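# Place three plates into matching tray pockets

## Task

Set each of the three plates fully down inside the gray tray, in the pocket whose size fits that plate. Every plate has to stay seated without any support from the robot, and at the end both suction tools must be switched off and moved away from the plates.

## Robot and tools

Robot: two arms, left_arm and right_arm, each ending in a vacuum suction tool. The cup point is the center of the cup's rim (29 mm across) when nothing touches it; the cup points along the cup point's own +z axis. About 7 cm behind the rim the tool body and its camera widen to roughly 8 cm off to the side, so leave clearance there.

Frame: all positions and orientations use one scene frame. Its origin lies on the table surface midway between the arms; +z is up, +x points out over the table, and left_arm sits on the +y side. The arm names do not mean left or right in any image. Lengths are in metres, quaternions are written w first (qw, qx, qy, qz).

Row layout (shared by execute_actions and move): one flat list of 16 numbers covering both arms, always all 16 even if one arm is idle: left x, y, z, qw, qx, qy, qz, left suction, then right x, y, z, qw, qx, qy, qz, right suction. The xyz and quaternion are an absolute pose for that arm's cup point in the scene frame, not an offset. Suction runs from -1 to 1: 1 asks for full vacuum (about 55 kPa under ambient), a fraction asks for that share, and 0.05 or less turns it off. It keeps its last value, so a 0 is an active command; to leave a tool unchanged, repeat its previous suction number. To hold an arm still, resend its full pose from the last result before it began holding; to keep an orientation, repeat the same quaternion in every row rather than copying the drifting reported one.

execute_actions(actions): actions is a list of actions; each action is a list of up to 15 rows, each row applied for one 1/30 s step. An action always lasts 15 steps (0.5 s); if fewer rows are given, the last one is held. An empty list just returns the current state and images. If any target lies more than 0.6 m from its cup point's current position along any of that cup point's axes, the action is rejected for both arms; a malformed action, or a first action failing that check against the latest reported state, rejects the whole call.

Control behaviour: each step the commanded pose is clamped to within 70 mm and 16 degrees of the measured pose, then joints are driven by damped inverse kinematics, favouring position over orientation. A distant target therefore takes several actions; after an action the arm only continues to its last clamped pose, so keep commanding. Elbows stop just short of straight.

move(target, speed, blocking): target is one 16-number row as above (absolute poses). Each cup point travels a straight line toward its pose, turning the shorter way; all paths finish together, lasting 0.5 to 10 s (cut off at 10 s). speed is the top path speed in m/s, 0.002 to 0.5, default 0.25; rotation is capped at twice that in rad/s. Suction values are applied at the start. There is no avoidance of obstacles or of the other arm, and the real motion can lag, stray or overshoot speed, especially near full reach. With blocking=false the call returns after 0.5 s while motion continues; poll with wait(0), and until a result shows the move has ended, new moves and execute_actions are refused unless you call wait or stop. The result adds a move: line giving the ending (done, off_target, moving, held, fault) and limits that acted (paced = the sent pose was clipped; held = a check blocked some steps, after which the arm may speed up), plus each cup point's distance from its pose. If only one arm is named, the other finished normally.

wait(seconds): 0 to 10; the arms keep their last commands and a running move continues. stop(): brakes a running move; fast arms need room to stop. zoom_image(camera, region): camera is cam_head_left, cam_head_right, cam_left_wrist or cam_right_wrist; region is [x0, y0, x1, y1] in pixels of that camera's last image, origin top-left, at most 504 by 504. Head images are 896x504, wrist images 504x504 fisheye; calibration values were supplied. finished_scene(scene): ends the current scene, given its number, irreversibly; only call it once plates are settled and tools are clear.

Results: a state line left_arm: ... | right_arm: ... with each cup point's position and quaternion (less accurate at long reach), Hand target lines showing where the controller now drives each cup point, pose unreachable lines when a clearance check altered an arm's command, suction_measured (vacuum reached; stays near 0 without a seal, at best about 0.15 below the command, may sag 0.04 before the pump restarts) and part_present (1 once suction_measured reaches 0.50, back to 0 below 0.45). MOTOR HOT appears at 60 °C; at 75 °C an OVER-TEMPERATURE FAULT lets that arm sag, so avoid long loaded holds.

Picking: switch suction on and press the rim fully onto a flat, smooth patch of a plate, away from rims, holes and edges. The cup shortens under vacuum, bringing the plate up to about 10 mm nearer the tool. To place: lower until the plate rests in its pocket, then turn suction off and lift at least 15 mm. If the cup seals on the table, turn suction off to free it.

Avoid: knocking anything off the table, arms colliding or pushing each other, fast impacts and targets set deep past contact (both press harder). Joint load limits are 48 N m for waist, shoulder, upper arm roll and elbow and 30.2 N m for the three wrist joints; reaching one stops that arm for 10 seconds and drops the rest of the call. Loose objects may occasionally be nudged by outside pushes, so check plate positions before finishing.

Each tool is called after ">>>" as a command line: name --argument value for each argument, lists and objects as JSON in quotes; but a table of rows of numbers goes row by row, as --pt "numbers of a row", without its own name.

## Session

>>> execute_actions --actions '[]'

Scene clock: 0.00 s.
left_arm: end_effector_position=(+0.4965, +0.3271, +0.2067) suction_measured=0.01 part_present=0 end_effector_quat_wxyz=(-0.000, -0.229, +0.974, -0.001) | right_arm: end_effector_position=(+0.3957, -0.3616, +0.2058) suction_measured=0.01 part_present=0 end_effector_quat_wxyz=(-0.002, +0.259, +0.966, -0.002)
Joint positions: left_arm=[-0.053  0.435  0.003  1.655  0.001  1.052 -2.674] | right_arm=[-0.054  0.434 -0.002  1.659  0.003  1.053  2.562]
Joint velocities: left_arm=[-0.001 -0.    -0.001 -0.     0.    -0.     0.   ] | right_arm=[ 0.    -0.     0.    -0.    -0.     0.002  0.   ]
Motor temperatures (°C, as the motors report them): left_arm=[29 29 24 24 30 33 35] | right_arm=[28 27 24 26 32 31 34]
Hand target (left_arm): +0.497, +0.327, +0.207; -0.000, -0.229, +0.974, -0.001
Hand target (right_arm): +0.396, -0.362, +0.206; -0.002, +0.259, +0.966, -0.002
camera_calibration (this result's frames):
cam_left_wrist: T_world_to_cam=[[0.422089, -0.906232, -0.0241958, 0.103512], [-0.849614, -0.404746, 0.338137, 0.498476], [-0.316223, -0.122167, -0.940786, 0.489516], [0, 0, 0, 1]] pos_world=[0.534617, 0.355364, 0.294481]
cam_right_wrist: T_world_to_cam=[[-0.463014, -0.885803, 0.0311736, -0.142034], [-0.815736, 0.439619, 0.375911, 0.413448], [-0.346688, 0.148623, -0.926131, 0.481298], [0, 0, 0, 1]] pos_world=[0.438361, -0.379105, 0.294753]

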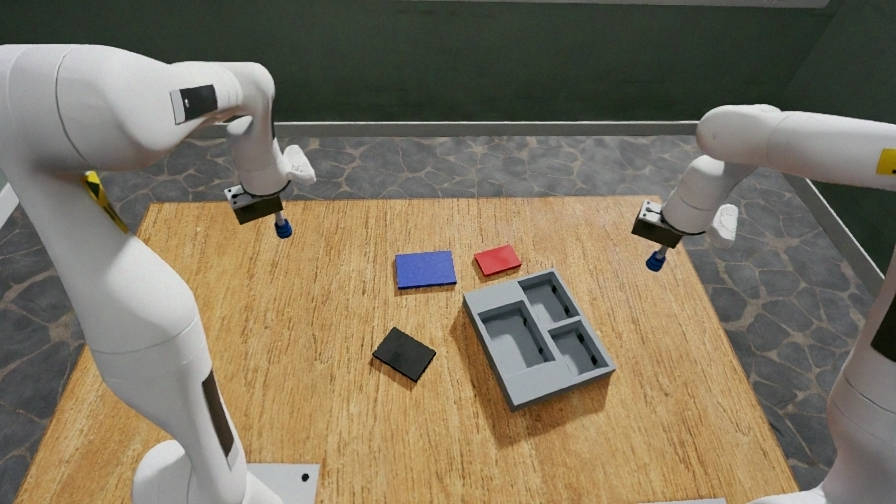

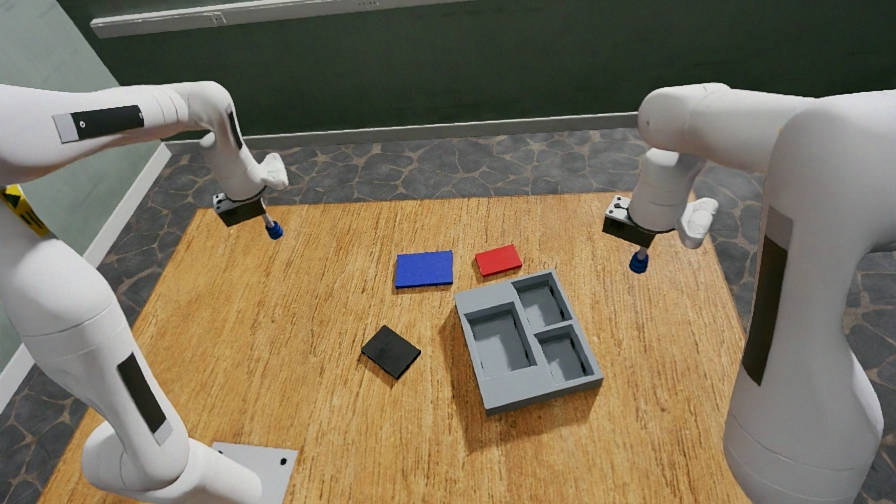

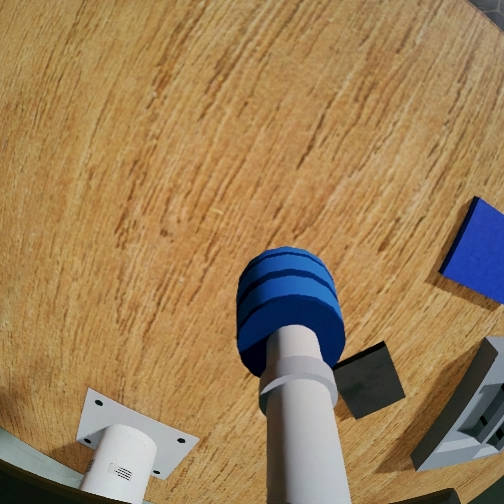

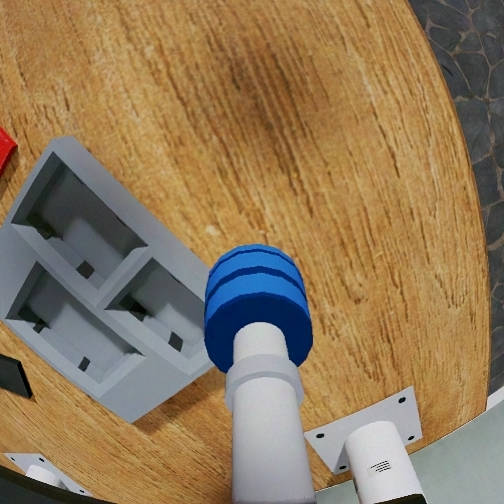

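>>> zoom_image --camera "cam_head_left" --region '[385, 235, 535, 300]'

>>> zoom_image --camera "cam_head_left" --region '[364, 318, 448, 390]'

>>> zoom_image --camera "cam_head_left" --region '[455, 260, 623, 420]'

Region (385, 235, 535, 300) of cam_head_left's 896x504 image, scaled by 3.360, with more detail than that image has; it fills the top 218 rows of this view, and the rest is white.

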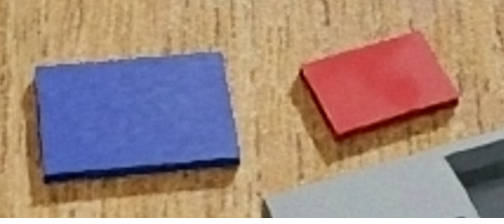

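Region (364, 318, 448, 390) of cam_head_left's 896x504 image, scaled by 6.000, with more detail than that image has; it fills the top 432 rows of this view, and the rest is white.

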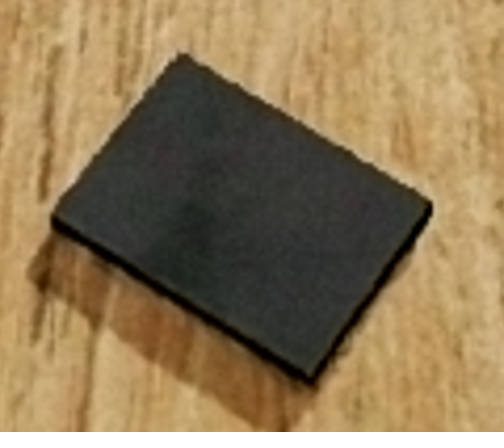

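Region (455, 260, 623, 420) of cam_head_left's 896x504 image, scaled by 3.000, with more detail than that image has; it fills the top 480 rows of this view, and the rest is white.

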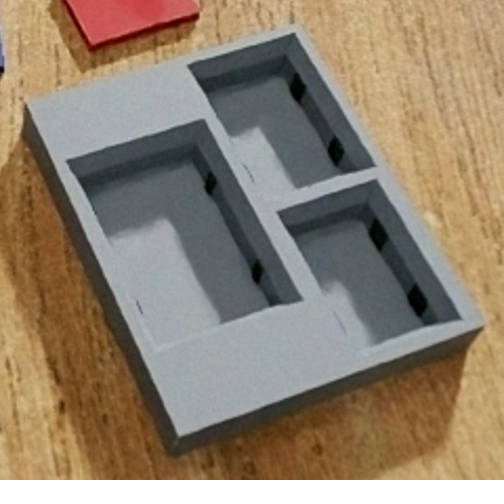

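>>> zoom_image --camera "cam_head_left" --region '[510, 264, 622, 388]'

>>> zoom_image --camera "cam_head_left" --region '[458, 285, 570, 415]'

>>> zoom_image --camera "cam_right_wrist" --region '[0, 120, 252, 430]'

Region (510, 264, 622, 388) of cam_head_left's 896x504 image, scaled by 4.065, with more detail than that image has; it fills the left 455 columns of this view, and the rest is white.

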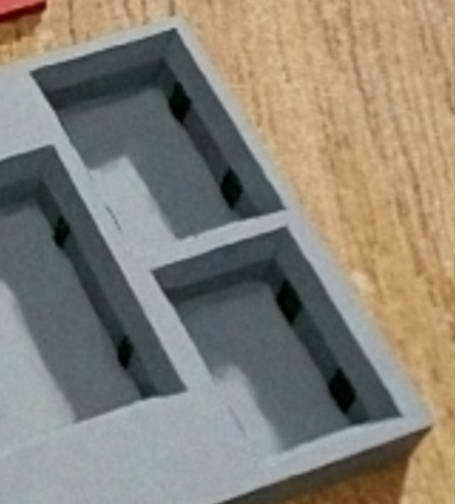

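Region (458, 285, 570, 415) of cam_head_left's 896x504 image, scaled by 3.877, with more detail than that image has; it fills the left 434 columns of this view, and the rest is white.

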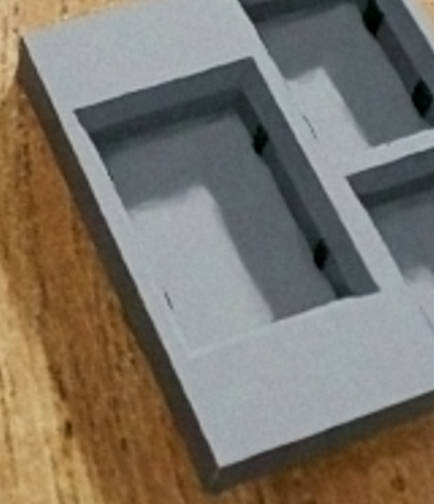

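Region (0, 120, 252, 430) of cam_right_wrist's 504x504 image, scaled by 1.626, with more detail than that image has; it fills the left 410 columns of this view, and the rest is white.

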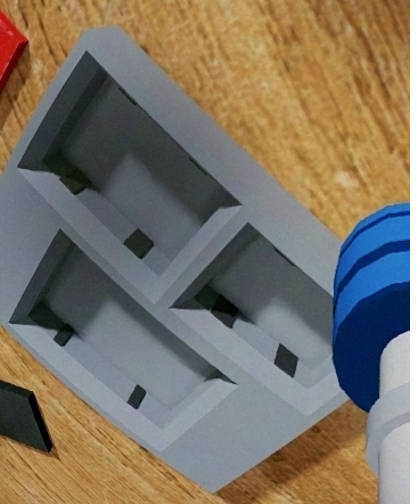

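>>> zoom_image --camera "cam_head_left" --region '[625, 230, 685, 290]'

>>> zoom_image --camera "cam_head_left" --region '[255, 195, 315, 255]'

Region (625, 230, 685, 290) of cam_head_left's 896x504 image, scaled by 8.400, with more detail than that image has.

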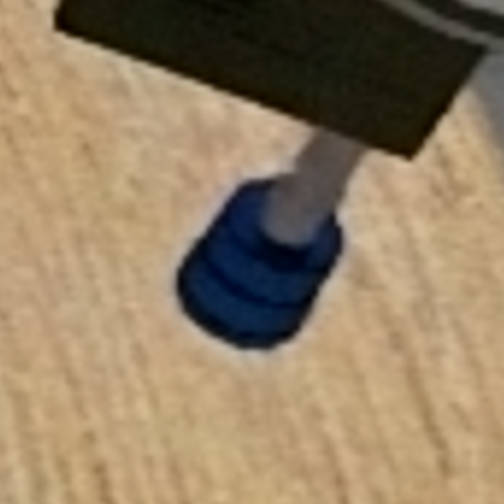

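Region (255, 195, 315, 255) of cam_head_left's 896x504 image, scaled by 8.400, with more detail than that image has.

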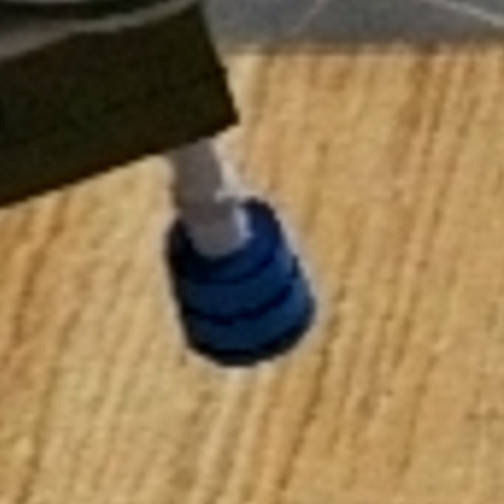

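>>> execute_actions --actions '[[[0.4963,0.3268,0.2064,0,-0.2294,0.9733,0,0,0.396,-0.3612,0.2057,0,0.2583,0.9661,0,0],[0.4955,0.3257,0.2055,0,-0.2306,0.9731,0,0,0.3968,-0.3601,0.205,0,0.2565,0.9666,0,0],[0.4943,0.3241,0.2042,0,-0.2324,0.9726,0,0,0.3981,-0.3582,0.2039,0,0.2534,0.9674,0,0],[0.4926,0.3217,0.2023,0,-0.2351,0.972,0,0,0.3999,-0.3556,0.2023,0,0.2492,0.9685,0,0],[0.4904,0.3188,0.2001,0,-0.2385,0.9711,0,0,0.4023,-0.3523,0.2001,0,0.244,0.9698,0,0],[0.4877,0.3152,0.1975,0,-0.2426,0.9701,0,0,0.4051,-0.3483,0.1975,0,0.2375,0.9714,0,0],[0.4846,0.311,0.1944,0,-0.2475,0.9689,0,0,0.4085,-0.3436,0.1944,0,0.23,0.9732,0,0],[0.4811,0.3062,0.1908,0,-0.2529,0.9675,0,0,0.4122,-0.3383,0.1908,0,0.2214,0.9752,0,0],[0.4772,0.3009,0.1869,0,-0.2588,0.9659,0,0,0.4164,-0.3324,0.1869,0,0.2118,0.9773,0,0],[0.4729,0.2951,0.1825,0,-0.2656,0.9641,0,0,0.4211,-0.3259,0.1825,0,0.2014,0.9795,0,0],[0.4683,0.2888,0.1778,0,-0.2726,0.9621,0,0,0.4261,-0.3188,0.1778,0,0.19,0.9818,0,0],[0.4633,0.282,0.1728,0,-0.2803,0.9599,0,0,0.4314,-0.3113,0.1728,0,0.1778,0.9841,0,0],[0.4581,0.2749,0.1673,0,-0.2884,0.9575,0,0,0.4371,-0.3033,0.1673,0,0.1647,0.9863,0,0],[0.4525,0.2674,0.1616,0,-0.2967,0.955,0,0,0.443,-0.295,0.1616,0,0.1511,0.9885,0,0],[0.4468,0.2596,0.1557,0,-0.3055,0.9522,0,0,0.4492,-0.2863,0.1557,0,0.1369,0.9906,0,0]],[[0.4409,0.2515,0.1494,0,-0.3145,0.9493,0,0,0.4555,-0.2773,0.1494,0,0.1222,0.9925,0,0],[0.4348,0.2433,0.143,0,-0.3238,0.9461,0,0,0.4621,-0.2681,0.143,0,0.1071,0.9942,0,0],[0.4286,0.2349,0.1363,0,-0.333,0.9429,0,0,0.4688,-0.2587,0.1363,0,0.0917,0.9958,0,0],[0.4223,0.2263,0.1296,0,-0.3425,0.9395,0,0,0.4755,-0.2492,0.1296,0,0.076,0.9971,0,0],[0.416,0.2178,0.1227,0,-0.352,0.936,0,0,0.4823,-0.2396,0.1227,0,0.0602,0.9982,0,0],[0.4097,0.2092,0.1157,0,-0.3613,0.9324,0,0,0.4891,-0.23,0.1157,0,0.0443,0.999,0,0],[0.4034,0.2006,0.1086,0,-0.3707,0.9287,0,0,0.4958,-0.2205,0.1086,0,0.0286,0.9996,0,0],[0.3972,0.1922,0.1016,0,-0.3798,0.9251,0,0,0.5025,-0.2111,0.1016,0,0.0131,0.9999,0,0],[0.3911,0.184,0.0945,0,-0.3888,0.9213,0,0,0.5091,-0.2019,0.0945,0,-0.0021,1,0,0],[0.3852,0.1759,0.0875,0,-0.3975,0.9176,0,0,0.5154,-0.1929,0.0875,0,-0.0169,0.9999,0,0],[0.3795,0.1681,0.0806,0,-0.4059,0.9139,0,0,0.5216,-0.1842,0.0806,0,-0.0312,0.9995,0,0],[0.3739,0.1606,0.0739,0,-0.4139,0.9103,0,0,0.5275,-0.1759,0.0739,0,-0.045,0.999,0,0],[0.3687,0.1535,0.0672,0,-0.4215,0.9068,0,0,0.5332,-0.1679,0.0672,0,-0.0583,0.9983,0,0],[0.3637,0.1467,0.0608,0,-0.4288,0.9034,0,0,0.5385,-0.1604,0.0608,0,-0.0706,0.9975,0,0],[0.3591,0.1404,0.0546,0,-0.4354,0.9002,0,0,0.5435,-0.1533,0.0546,0,-0.0823,0.9966,0,0]],[[0.3548,0.1346,0.0486,0,-0.4417,0.8972,0,0,0.5482,-0.1468,0.0486,0,-0.0929,0.9957,0,0],[0.3509,0.1293,0.0429,0,-0.4471,0.8945,0,0,0.5524,-0.1409,0.0429,0,-0.1026,0.9947,0,0],[0.3474,0.1245,0.0374,0,-0.4521,0.892,0,0,0.5561,-0.1356,0.0374,0,-0.1115,0.9938,0,0],[0.3443,0.1203,0.0324,0,-0.4566,0.8897,0,0,0.5595,-0.1309,0.0324,0,-0.1191,0.9929,0,0],[0.3416,0.1167,0.0277,0,-0.4604,0.8877,0,0,0.5623,-0.1269,0.0277,0,-0.1257,0.9921,0,0],[0.3394,0.1138,0.0233,0,-0.4635,0.8861,0,0,0.5647,-0.1236,0.0233,0,-0.131,0.9914,0,0],[0.3377,0.1114,0.0194,0,-0.4659,0.8848,0,0,0.5665,-0.121,0.0194,0,-0.1354,0.9908,0,0],[0.3365,0.1098,0.0158,0,-0.4676,0.8839,0,0,0.5678,-0.1191,0.0158,0,-0.1385,0.9904,0,0],[0.3357,0.1087,0.0127,0,-0.4687,0.8834,0,0,0.5686,-0.118,0.0127,0,-0.1404,0.9901,0,0],[0.3355,0.1084,0.0101,0,-0.469,0.8832,0,1,0.5689,-0.1176,0.0101,0,-0.1409,0.99,0,1],[0.3355,0.1084,0.0079,0,-0.469,0.8832,0,1,0.5689,-0.1176,0.0079,0,-0.1409,0.99,0,1],[0.3355,0.1084,0.0062,0,-0.469,0.8832,0,1,0.5689,-0.1176,0.0062,0,-0.1409,0.99,0,1],[0.3355,0.1084,0.005,0,-0.469,0.8832,0,1,0.5689,-0.1176,0.005,0,-0.1409,0.99,0,1],[0.3355,0.1084,0.0042,0,-0.469,0.8832,0,1,0.5689,-0.1176,0.0042,0,-0.1409,0.99,0,1],[0.3355,0.1084,0.004,0,-0.469,0.8832,0,1,0.5689,-0.1176,0.004,0,-0.1409,0.99,0,1]]]'

Scene clock: 121.50 s.
left_arm: end_effector_position=(+0.3360, +0.1112, +0.0102) suction_measured=0.04 part_present=0 end_effector_quat_wxyz=(-0.003, -0.469, +0.883, -0.002) | right_arm: end_effector_position=(+0.5646, -0.1214, +0.0130) suction_measured=0.01 part_present=0 end_effector_quat_wxyz=(+0.008, -0.136, +0.991, +0.002)
Joint positions: left_arm=[ 0.606  0.691 -0.047  2.094  0.106  0.359 -1.638] | right_arm=[-0.346  1.13  -0.163  0.934  0.17   1.072  2.922]
Joint velocities: left_arm=[ 0.173  0.192 -0.089 -0.021  0.006 -0.201  0.169] | right_arm=[-0.051  0.332 -0.009 -0.491  0.008  0.252  0.12 ]
Motor temperatures (°C, as the motors report them): left_arm=[29 29 24 24 30 33 35] | right_arm=[28 28 24 26 32 31 34]
Hand target (left_arm): +0.335, +0.109, +0.004; -0.000, -0.469, +0.883, +0.000
Hand target (right_arm): +0.568, -0.118, +0.004; +0.002, -0.140, +0.990, +0.000
Off the commanded pose (left_arm): 0.007 m, 0 deg.
Off the commanded pose (right_arm): 0.011 m, 1 deg.
camera_calibration (this result's frames):
cam_left_wrist: T_world_to_cam=[[0.813763, -0.580605, -0.0262123, -0.196898], [-0.538025, -0.769608, 0.343849, 0.276911], [-0.219814, -0.265709, -0.938659, 0.211092], [0, 0, 0, 1]] pos_world=[0.355615, 0.154882, 0.0977667]
cam_right_wrist: T_world_to_cam=[[0.310847, -0.950082, 0.0268035, -0.28977], [-0.890327, -0.281193, 0.358118, 0.472984], [-0.332705, -0.135184, -0.933291, 0.283293], [0, 0, 0, 1]] pos_world=[0.605437, -0.104008, 0.102778]

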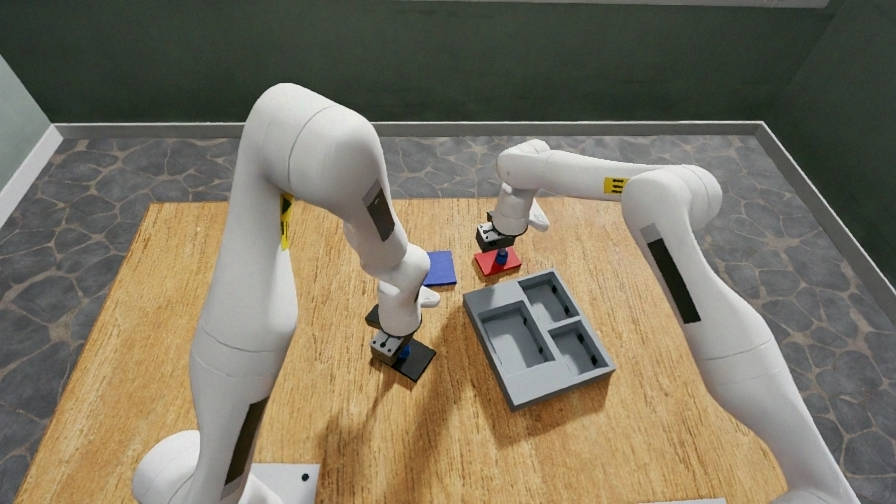

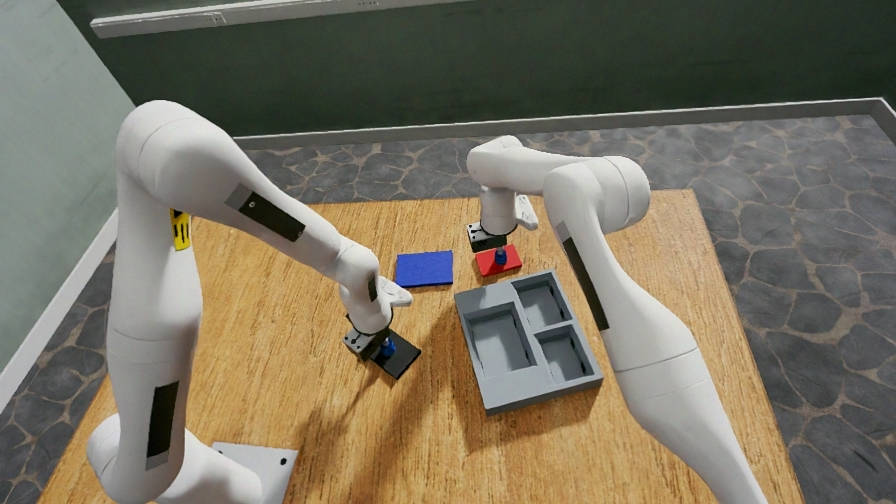

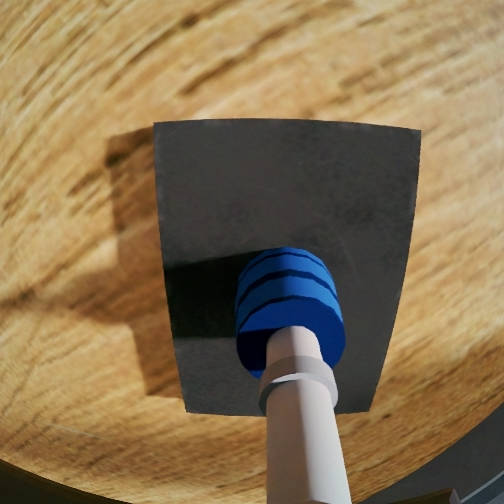

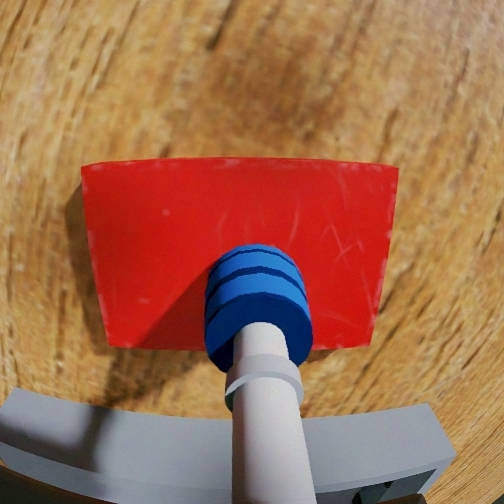

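>>> execute_actions --actions '[]'

Scene clock: 128.67 s.
left_arm: end_effector_position=(+0.3347, +0.1087, +0.0041) suction_measured=0.96 part_present=1 end_effector_quat_wxyz=(-0.000, -0.469, +0.883, +0.000) | right_arm: end_effector_position=(+0.5681, -0.1182, +0.0039) suction_measured=1.00 part_present=1 end_effector_quat_wxyz=(+0.002, -0.140, +0.990, +0.000)
Joint positions: left_arm=[ 0.623  0.708 -0.054  2.092  0.107  0.345 -1.627] | right_arm=[-0.351  1.164 -0.164  0.884  0.17   1.1    2.933]
Joint velocities: left_arm=[-0.    -0.    -0.    -0.     0.001 -0.     0.   ] | right_arm=[-0.     0.     0.     0.    -0.    -0.001 -0.   ]
Motor temperatures (°C, as the motors report them): left_arm=[29 29 24 24 30 33 35] | right_arm=[28 28 24 26 32 31 34]
Hand target (left_arm): +0.335, +0.109, +0.004; -0.000, -0.469, +0.883, +0.000
Hand target (right_arm): +0.568, -0.118, +0.004; +0.002, -0.140, +0.990, +0.000
Off the commanded pose (left_arm): 0.001 m, 0 deg.
Off the commanded pose (right_arm): 0.001 m, 0 deg.
camera_calibration (this result's frames):
cam_left_wrist: T_world_to_cam=[[0.81366, -0.580722, -0.026816, -0.197402], [-0.539344, -0.771292, 0.33796, 0.27714], [-0.216943, -0.260521, -0.940779, 0.202913], [0, 0, 0, 1]] pos_world=[0.354113, 0.151983, 0.0919406]
cam_right_wrist: T_world_to_cam=[[0.318946, -0.94738, 0.0272802, -0.291823], [-0.883698, -0.286857, 0.369852, 0.475799], [-0.342565, -0.14207, -0.92869, 0.281256], [0, 0, 0, 1]] pos_world=[0.609886, -0.100023, 0.0931854]

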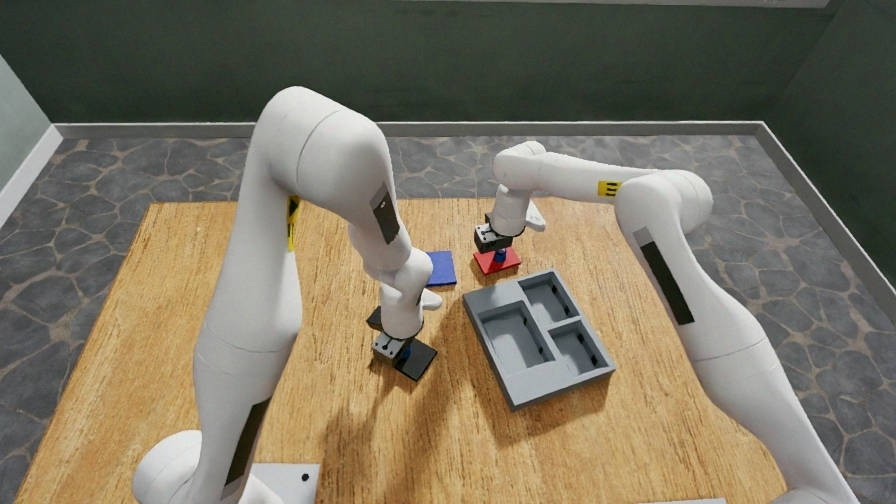

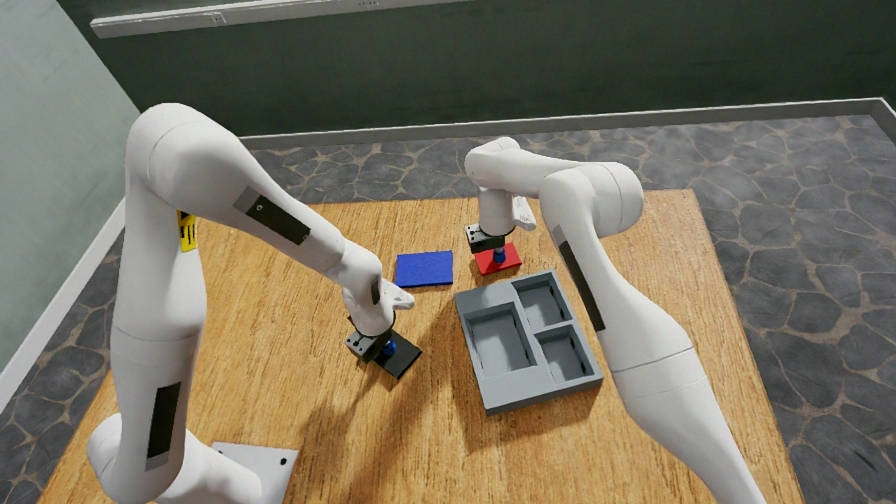

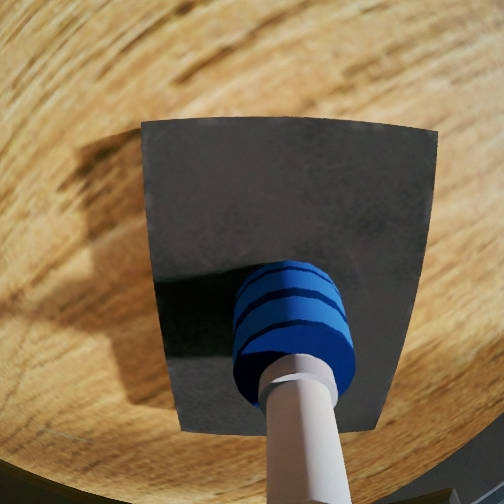

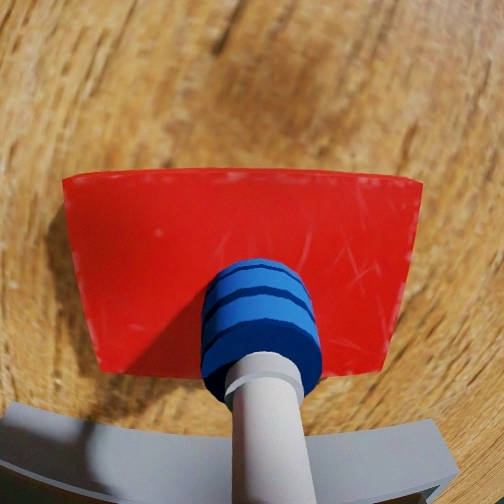

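>>> zoom_image --camera "cam_right_wrist" --region '[40, 150, 440, 400]'

>>> zoom_image --camera "cam_right_wrist" --region '[300, 380, 504, 504]'

Region (40, 150, 440, 400) of cam_right_wrist's 504x504 image, scaled by 1.260, with more detail than that image has; it fills the top 315 rows of this view, and the rest is white.

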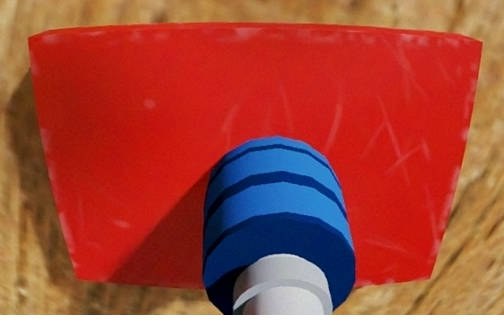

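Region (300, 380, 504, 504) of cam_right_wrist's 504x504 image, scaled by 2.471, with more detail than that image has; it fills the top 306 rows of this view, and the rest is white.

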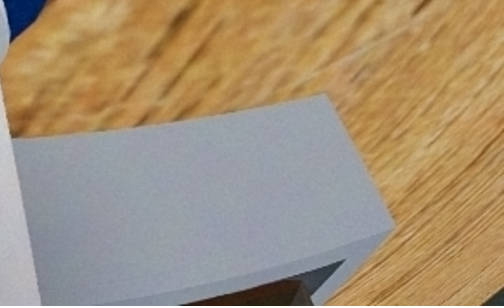

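>>> zoom_image --camera "cam_right_wrist" --region '[50, 155, 130, 205]'

>>> zoom_image --camera "cam_right_wrist" --region '[360, 155, 440, 205]'

Region (50, 155, 130, 205) of cam_right_wrist's 504x504 image, scaled by 6.300, with more detail than that image has; it fills the top 315 rows of this view, and the rest is white.

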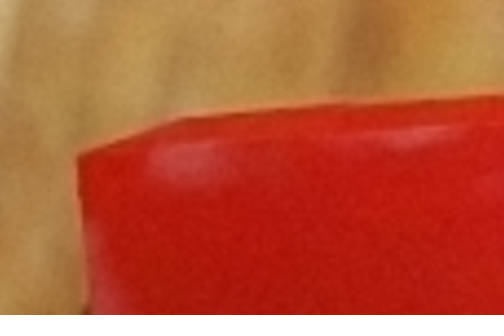

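Region (360, 155, 440, 205) of cam_right_wrist's 504x504 image, scaled by 6.300, with more detail than that image has; it fills the top 315 rows of this view, and the rest is white.

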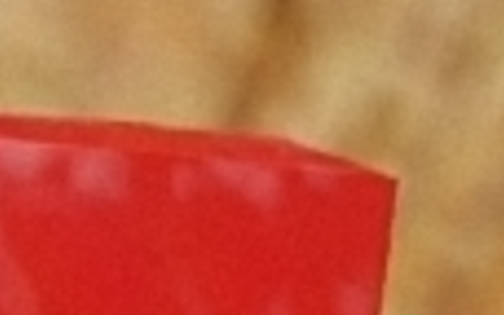

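>>> execute_actions --actions '[[[0.3351,0.1085,0.0043,0,-0.4687,0.8834,0,1,0.5683,-0.118,0.0048,0,-0.1392,0.9903,0,1],[0.3354,0.108,0.0052,0,-0.4676,0.8839,0,1,0.5683,-0.118,0.007,0,-0.1342,0.991,0,1],[0.3358,0.1072,0.0066,0,-0.4658,0.8849,0,1,0.5683,-0.118,0.0105,0,-0.1257,0.9921,0,1],[0.3365,0.106,0.0086,0,-0.4633,0.8862,0,1,0.5683,-0.118,0.0152,0,-0.1139,0.9935,0,1],[0.3373,0.1045,0.011,0,-0.46,0.8879,0,1,0.5683,-0.118,0.0208,0,-0.0986,0.9951,0,1],[0.3382,0.1027,0.0139,0,-0.4562,0.8899,0,1,0.5679,-0.1182,0.0269,0,-0.08,0.9968,0,1],[0.3394,0.1006,0.0171,0,-0.4517,0.8922,0,1,0.5667,-0.1187,0.0331,0,-0.0597,0.9982,0,1],[0.3407,0.0982,0.0206,0,-0.4465,0.8948,0,1,0.5647,-0.1196,0.0392,0,-0.0393,0.9992,0,1],[0.3422,0.0955,0.0242,0,-0.4407,0.8976,0,1,0.562,-0.1209,0.0448,0,-0.0188,0.9998,0,1],[0.3438,0.0925,0.028,0,-0.4343,0.9008,0,1,0.5584,-0.1226,0.0495,0,0.0016,1,0,1],[0.3455,0.0892,0.0318,0,-0.4272,0.9042,0,1,0.5542,-0.1245,0.053,0,0.022,0.9998,0,1],[0.3474,0.0858,0.0354,0,-0.4196,0.9077,0,1,0.5492,-0.1268,0.0552,0,0.0424,0.9991,0,1],[0.3494,0.082,0.0389,0,-0.4115,0.9114,0,1,0.5436,-0.1294,0.056,0,0.0628,0.998,0,1],[0.3515,0.0781,0.0421,0,-0.4029,0.9152,0,1,0.5373,-0.1323,0.056,0,0.0832,0.9965,0,1],[0.3538,0.074,0.045,0,-0.3939,0.9191,0,1,0.5304,-0.1355,0.056,0,0.1035,0.9946,0,1]],[[0.3561,0.0698,0.0474,0,-0.3845,0.9231,0,1,0.523,-0.1389,0.056,0,0.1238,0.9923,0,1],[0.3585,0.0653,0.0494,0,-0.3746,0.9272,0,1,0.515,-0.1426,0.056,0,0.1442,0.9896,0,1],[0.3609,0.0608,0.0508,0,-0.3644,0.9312,0,1,0.5065,-0.1465,0.056,0,0.1644,0.9864,0,1],[0.3634,0.0561,0.0517,0,-0.354,0.9353,0,1,0.4977,-0.1506,0.056,0,0.1845,0.9828,0,1],[0.366,0.0514,0.052,0,-0.3433,0.9392,0,1,0.4885,-0.1549,0.056,0,0.2045,0.9789,0,1],[0.3686,0.0466,0.052,0,-0.3325,0.9431,0,1,0.479,-0.1593,0.056,0,0.2244,0.9745,0,1],[0.3712,0.0418,0.052,0,-0.3214,0.9469,0,1,0.4692,-0.1638,0.056,0,0.2443,0.9697,0,1],[0.3738,0.0369,0.052,0,-0.3105,0.9506,0,1,0.4592,-0.1684,0.056,0,0.264,0.9645,0,1],[0.3764,0.0321,0.052,0,-0.2994,0.9541,0,1,0.4491,-0.1731,0.056,0,0.2837,0.9589,0,1],[0.379,0.0273,0.052,0,-0.2884,0.9575,0,1,0.439,-0.1778,0.056,0,0.3032,0.9529,0,1],[0.3816,0.0226,0.052,0,-0.2775,0.9607,0,1,0.4289,-0.1824,0.056,0,0.3226,0.9465,0,1],[0.3841,0.0179,0.052,0,-0.2667,0.9638,0,1,0.4188,-0.1871,0.056,0,0.3419,0.9398,0,1],[0.3865,0.0134,0.052,0,-0.2561,0.9666,0,1,0.4088,-0.1917,0.056,0,0.361,0.9326,0,1],[0.3889,0.0089,0.052,0,-0.2458,0.9693,0,1,0.399,-0.1962,0.056,0,0.3799,0.925,0,1],[0.3913,0.0047,0.052,0,-0.236,0.9718,0,1,0.3895,-0.2006,0.056,0,0.3987,0.9171,0,1]],[[0.3935,0.0006,0.052,0,-0.2263,0.9741,0,1,0.3803,-0.2049,0.056,0,0.4174,0.9087,0,1],[0.3956,-0.0033,0.052,0,-0.2171,0.9761,0,1,0.3715,-0.209,0.056,0,0.4359,0.9,0,1],[0.3976,-0.0071,0.052,0,-0.2084,0.978,0,1,0.363,-0.2129,0.056,0,0.4541,0.8909,0,1],[0.3995,-0.0105,0.052,0,-0.2002,0.9798,0,1,0.355,-0.2166,0.056,0,0.4722,0.8815,0,1],[0.4012,-0.0138,0.052,0,-0.1925,0.9813,0,1,0.3476,-0.22,0.056,0,0.4901,0.8716,0,1],[0.4028,-0.0168,0.052,0,-0.1855,0.9826,0,1,0.3407,-0.2232,0.0557,0,0.5078,0.8615,0,1],[0.4043,-0.0195,0.052,0,-0.1791,0.9838,0,1,0.3344,-0.2261,0.0549,0,0.5255,0.8508,0,1],[0.4056,-0.0219,0.052,0,-0.1735,0.9848,0,1,0.3288,-0.2287,0.0537,0,0.5427,0.8399,0,1],[0.4068,-0.024,0.052,0,-0.1685,0.9857,0,1,0.3238,-0.231,0.0522,0,0.5598,0.8286,0,1],[0.4077,-0.0258,0.052,0,-0.1642,0.9864,0,1,0.3196,-0.2329,0.0505,0,0.5751,0.818,0,1],[0.4085,-0.0273,0.052,0,-0.1606,0.987,0,1,0.316,-0.2346,0.0488,0,0.5876,0.8091,0,1],[0.4092,-0.0285,0.052,0,-0.1578,0.9875,0,1,0.3133,-0.2359,0.0473,0,0.5972,0.8021,0,1],[0.4096,-0.0293,0.052,0,-0.1557,0.9878,0,1,0.3113,-0.2368,0.0461,0,0.604,0.797,0,1],[0.4099,-0.0298,0.052,0,-0.1545,0.988,0,1,0.3101,-0.2373,0.0453,0,0.6081,0.7939,0,1],[0.41,-0.03,0.052,0,-0.1542,0.988,0,1,0.3097,-0.2375,0.045,0,0.6095,0.7928,0,1]]]'

Scene clock: 234.03 s.
left_arm: end_effector_position=(+0.4080, -0.0272, +0.0526) suction_measured=0.96 part_present=1 end_effector_quat_wxyz=(+0.001, -0.161, +0.987, -0.002) | right_arm: end_effector_position=(+0.3259, -0.2306, +0.0493) suction_measured=0.99 part_present=1 end_effector_quat_wxyz=(-0.042, +0.534, +0.844, -0.020)
Joint positions: left_arm=[ 0.655  0.801  0.092  1.557 -0.093  0.783 -1.976] | right_arm=[-0.396  0.66   0.052  1.919 -0.123  0.651  1.762]
Joint velocities: left_arm=[-0.007  0.089  0.062 -0.208 -0.047  0.143 -0.146] | right_arm=[-0.194 -0.268  0.271  0.823 -0.326 -0.782 -0.865]
Motor temperatures (°C, as the motors report them): left_arm=[29 29 24 24 30 33 35] | right_arm=[28 31 24 26 32 31 34]
Hand target (left_arm): +0.410, -0.030, +0.052; +0.000, -0.154, +0.988, -0.000
Hand target (right_arm): +0.310, -0.240, +0.047; -0.022, +0.605, +0.796, -0.007
Off the commanded pose (left_arm): 0.004 m, 1 deg.
Off the commanded pose (right_arm): 0.018 m, 12 deg.
camera_calibration (this result's frames):
cam_left_wrist: T_world_to_cam=[[0.294423, -0.955405, -0.0227203, -0.133223], [-0.89805, -0.284722, 0.33532, 0.355141], [-0.326835, -0.0783217, -0.94183, 0.278897], [0, 0, 0, 1]] pos_world=[0.449311, -0.00432201, 0.140561]
cam_right_wrist: T_world_to_cam=[[-0.878073, -0.466953, 0.104609, 0.174759], [-0.386422, 0.820857, 0.420562, 0.303561], [-0.282251, 0.328861, -0.901213, 0.312032], [0, 0, 0, 1]] pos_world=[0.358825, -0.270191, 0.13526]

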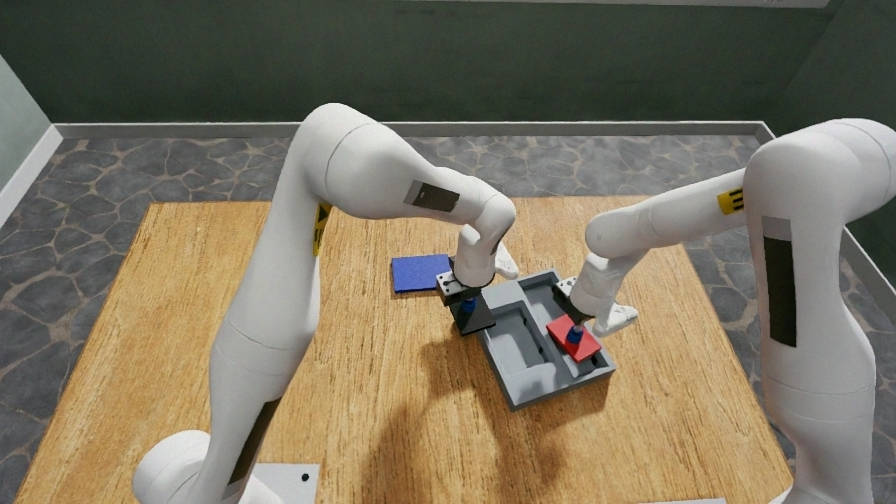

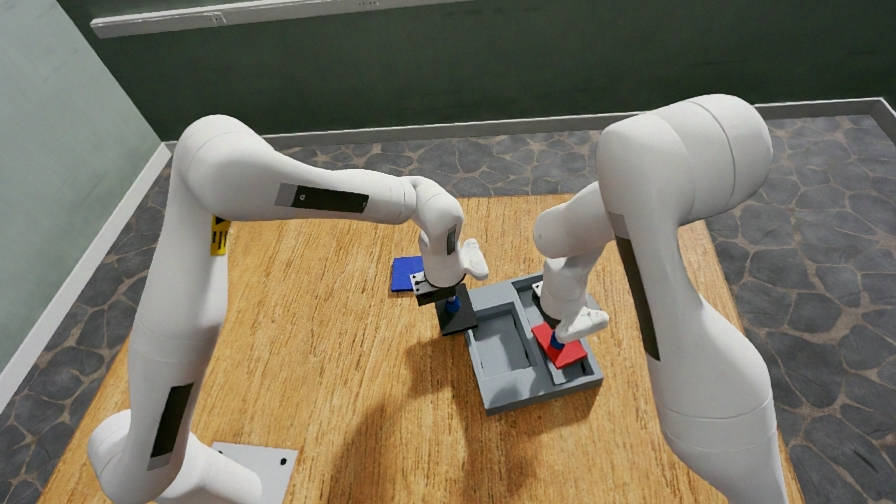

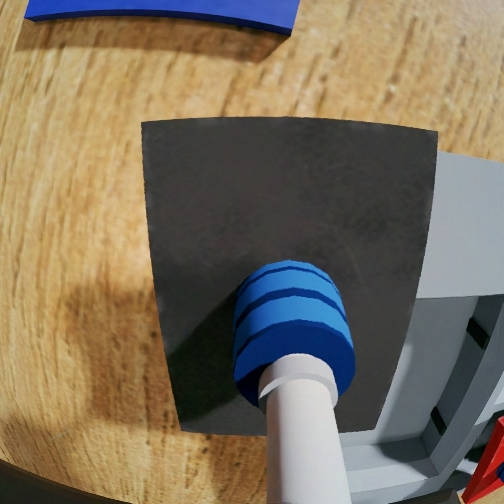

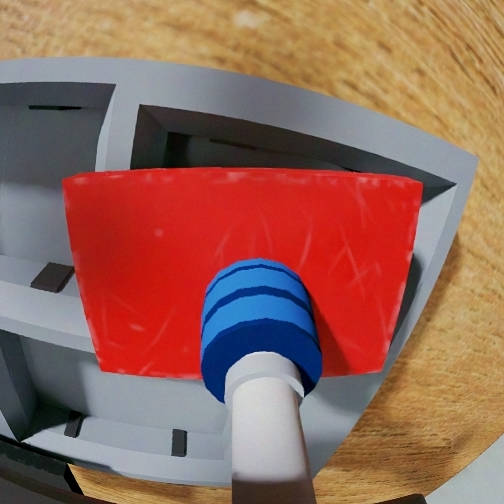

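>>> execute_actions --actions '[]'

Scene clock: 240.10 s.
left_arm: end_effector_position=(+0.4097, -0.0300, +0.0520) suction_measured=0.96 part_present=1 end_effector_quat_wxyz=(+0.000, -0.154, +0.988, -0.000) | right_arm: end_effector_position=(+0.3098, -0.2397, +0.0467) suction_measured=0.99 part_present=1 end_effector_quat_wxyz=(-0.022, +0.605, +0.796, -0.007)
Joint positions: left_arm=[ 0.654  0.81   0.096  1.541 -0.097  0.795 -1.987] | right_arm=[-0.43   0.622  0.094  2.033 -0.168  0.529  1.638]
Joint velocities: left_arm=[-0.     0.001 -0.001 -0.     0.    -0.001 -0.001] | right_arm=[-0.    -0.     0.     0.     0.    -0.001 -0.001]
Motor temperatures (°C, as the motors report them): left_arm=[29 29 24 24 30 33 35] | right_arm=[28 31 24 26 32 31 34]
Hand target (left_arm): +0.410, -0.030, +0.052; +0.000, -0.154, +0.988, -0.000
Hand target (right_arm): +0.310, -0.240, +0.047; -0.022, +0.605, +0.796, -0.007
Off the commanded pose (left_arm): 0.000 m, 0 deg.
Off the commanded pose (right_arm): 0.003 m, 3 deg.
camera_calibration (this result's frames):
cam_left_wrist: T_world_to_cam=[[0.28083, -0.959422, -0.0253628, -0.130859], [-0.901072, -0.272666, 0.337227, 0.357552], [-0.330459, -0.0718498, -0.941082, 0.28027], [0, 0, 0, 1]] pos_world=[0.451547, -0.0079195, 0.139862]
cam_right_wrist: T_world_to_cam=[[-0.948717, -0.309821, 0.0628199, 0.218185], [-0.260622, 0.879017, 0.399255, 0.281899], [-0.178917, 0.362408, -0.914685, 0.284807], [0, 0, 0, 1]] pos_world=[0.331422, -0.283412, 0.134253]

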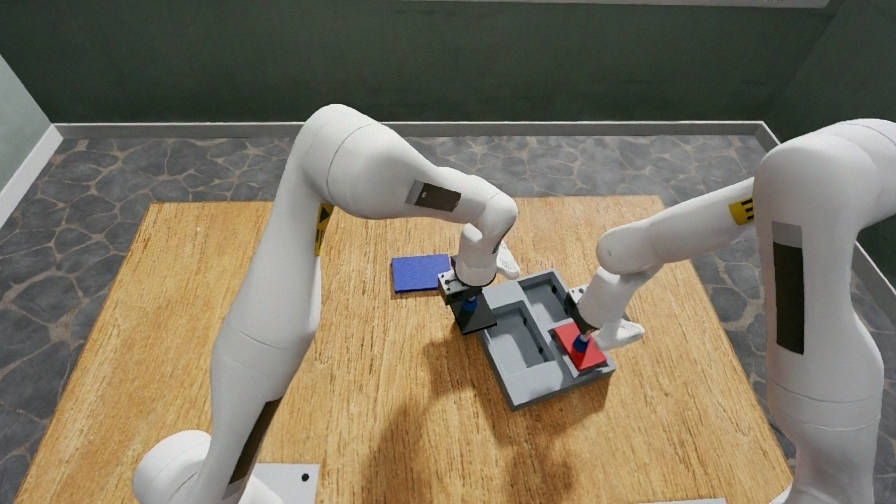

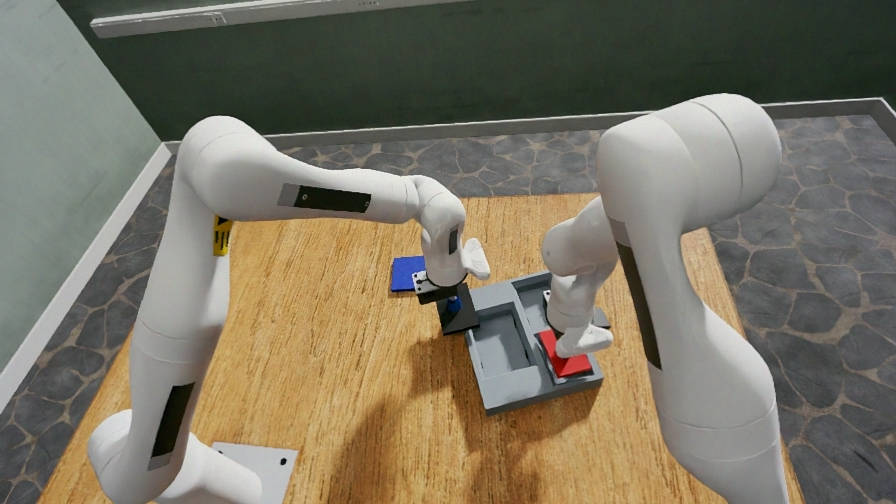

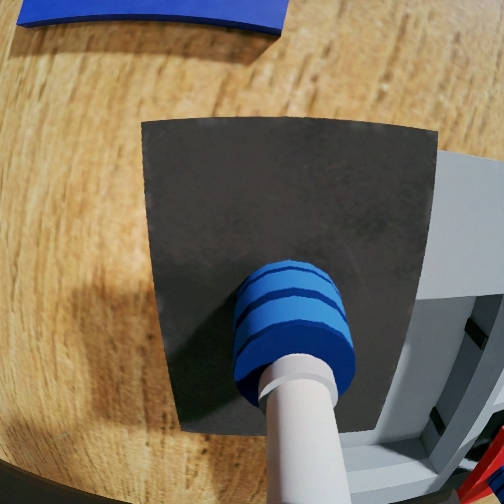

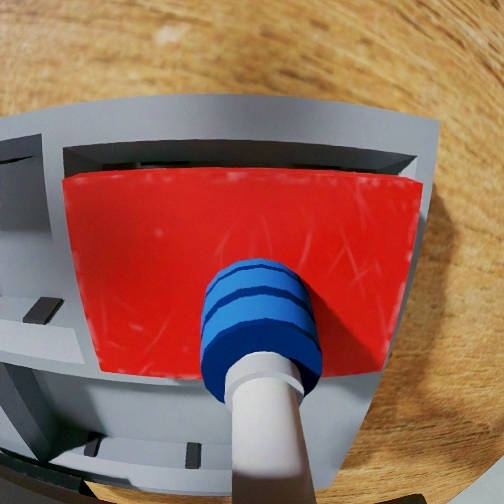

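>>> zoom_image --camera "cam_right_wrist" --region '[40, 130, 140, 200]'

>>> zoom_image --camera "cam_right_wrist" --region '[350, 130, 450, 200]'

Region (40, 130, 140, 200) of cam_right_wrist's 504x504 image, scaled by 5.040, with more detail than that image has; it fills the top 353 rows of this view, and the rest is white.

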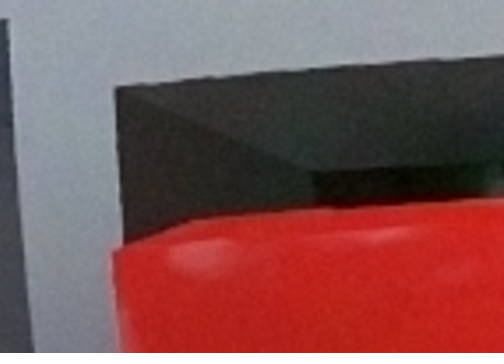

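Region (350, 130, 450, 200) of cam_right_wrist's 504x504 image, scaled by 5.040, with more detail than that image has; it fills the top 353 rows of this view, and the rest is white.

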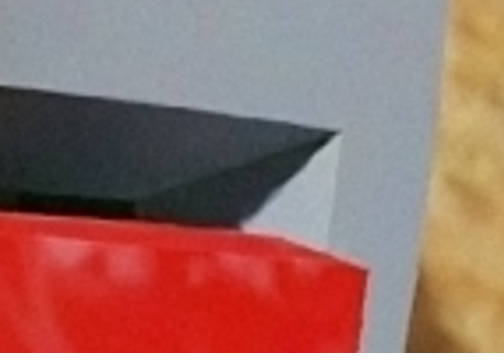

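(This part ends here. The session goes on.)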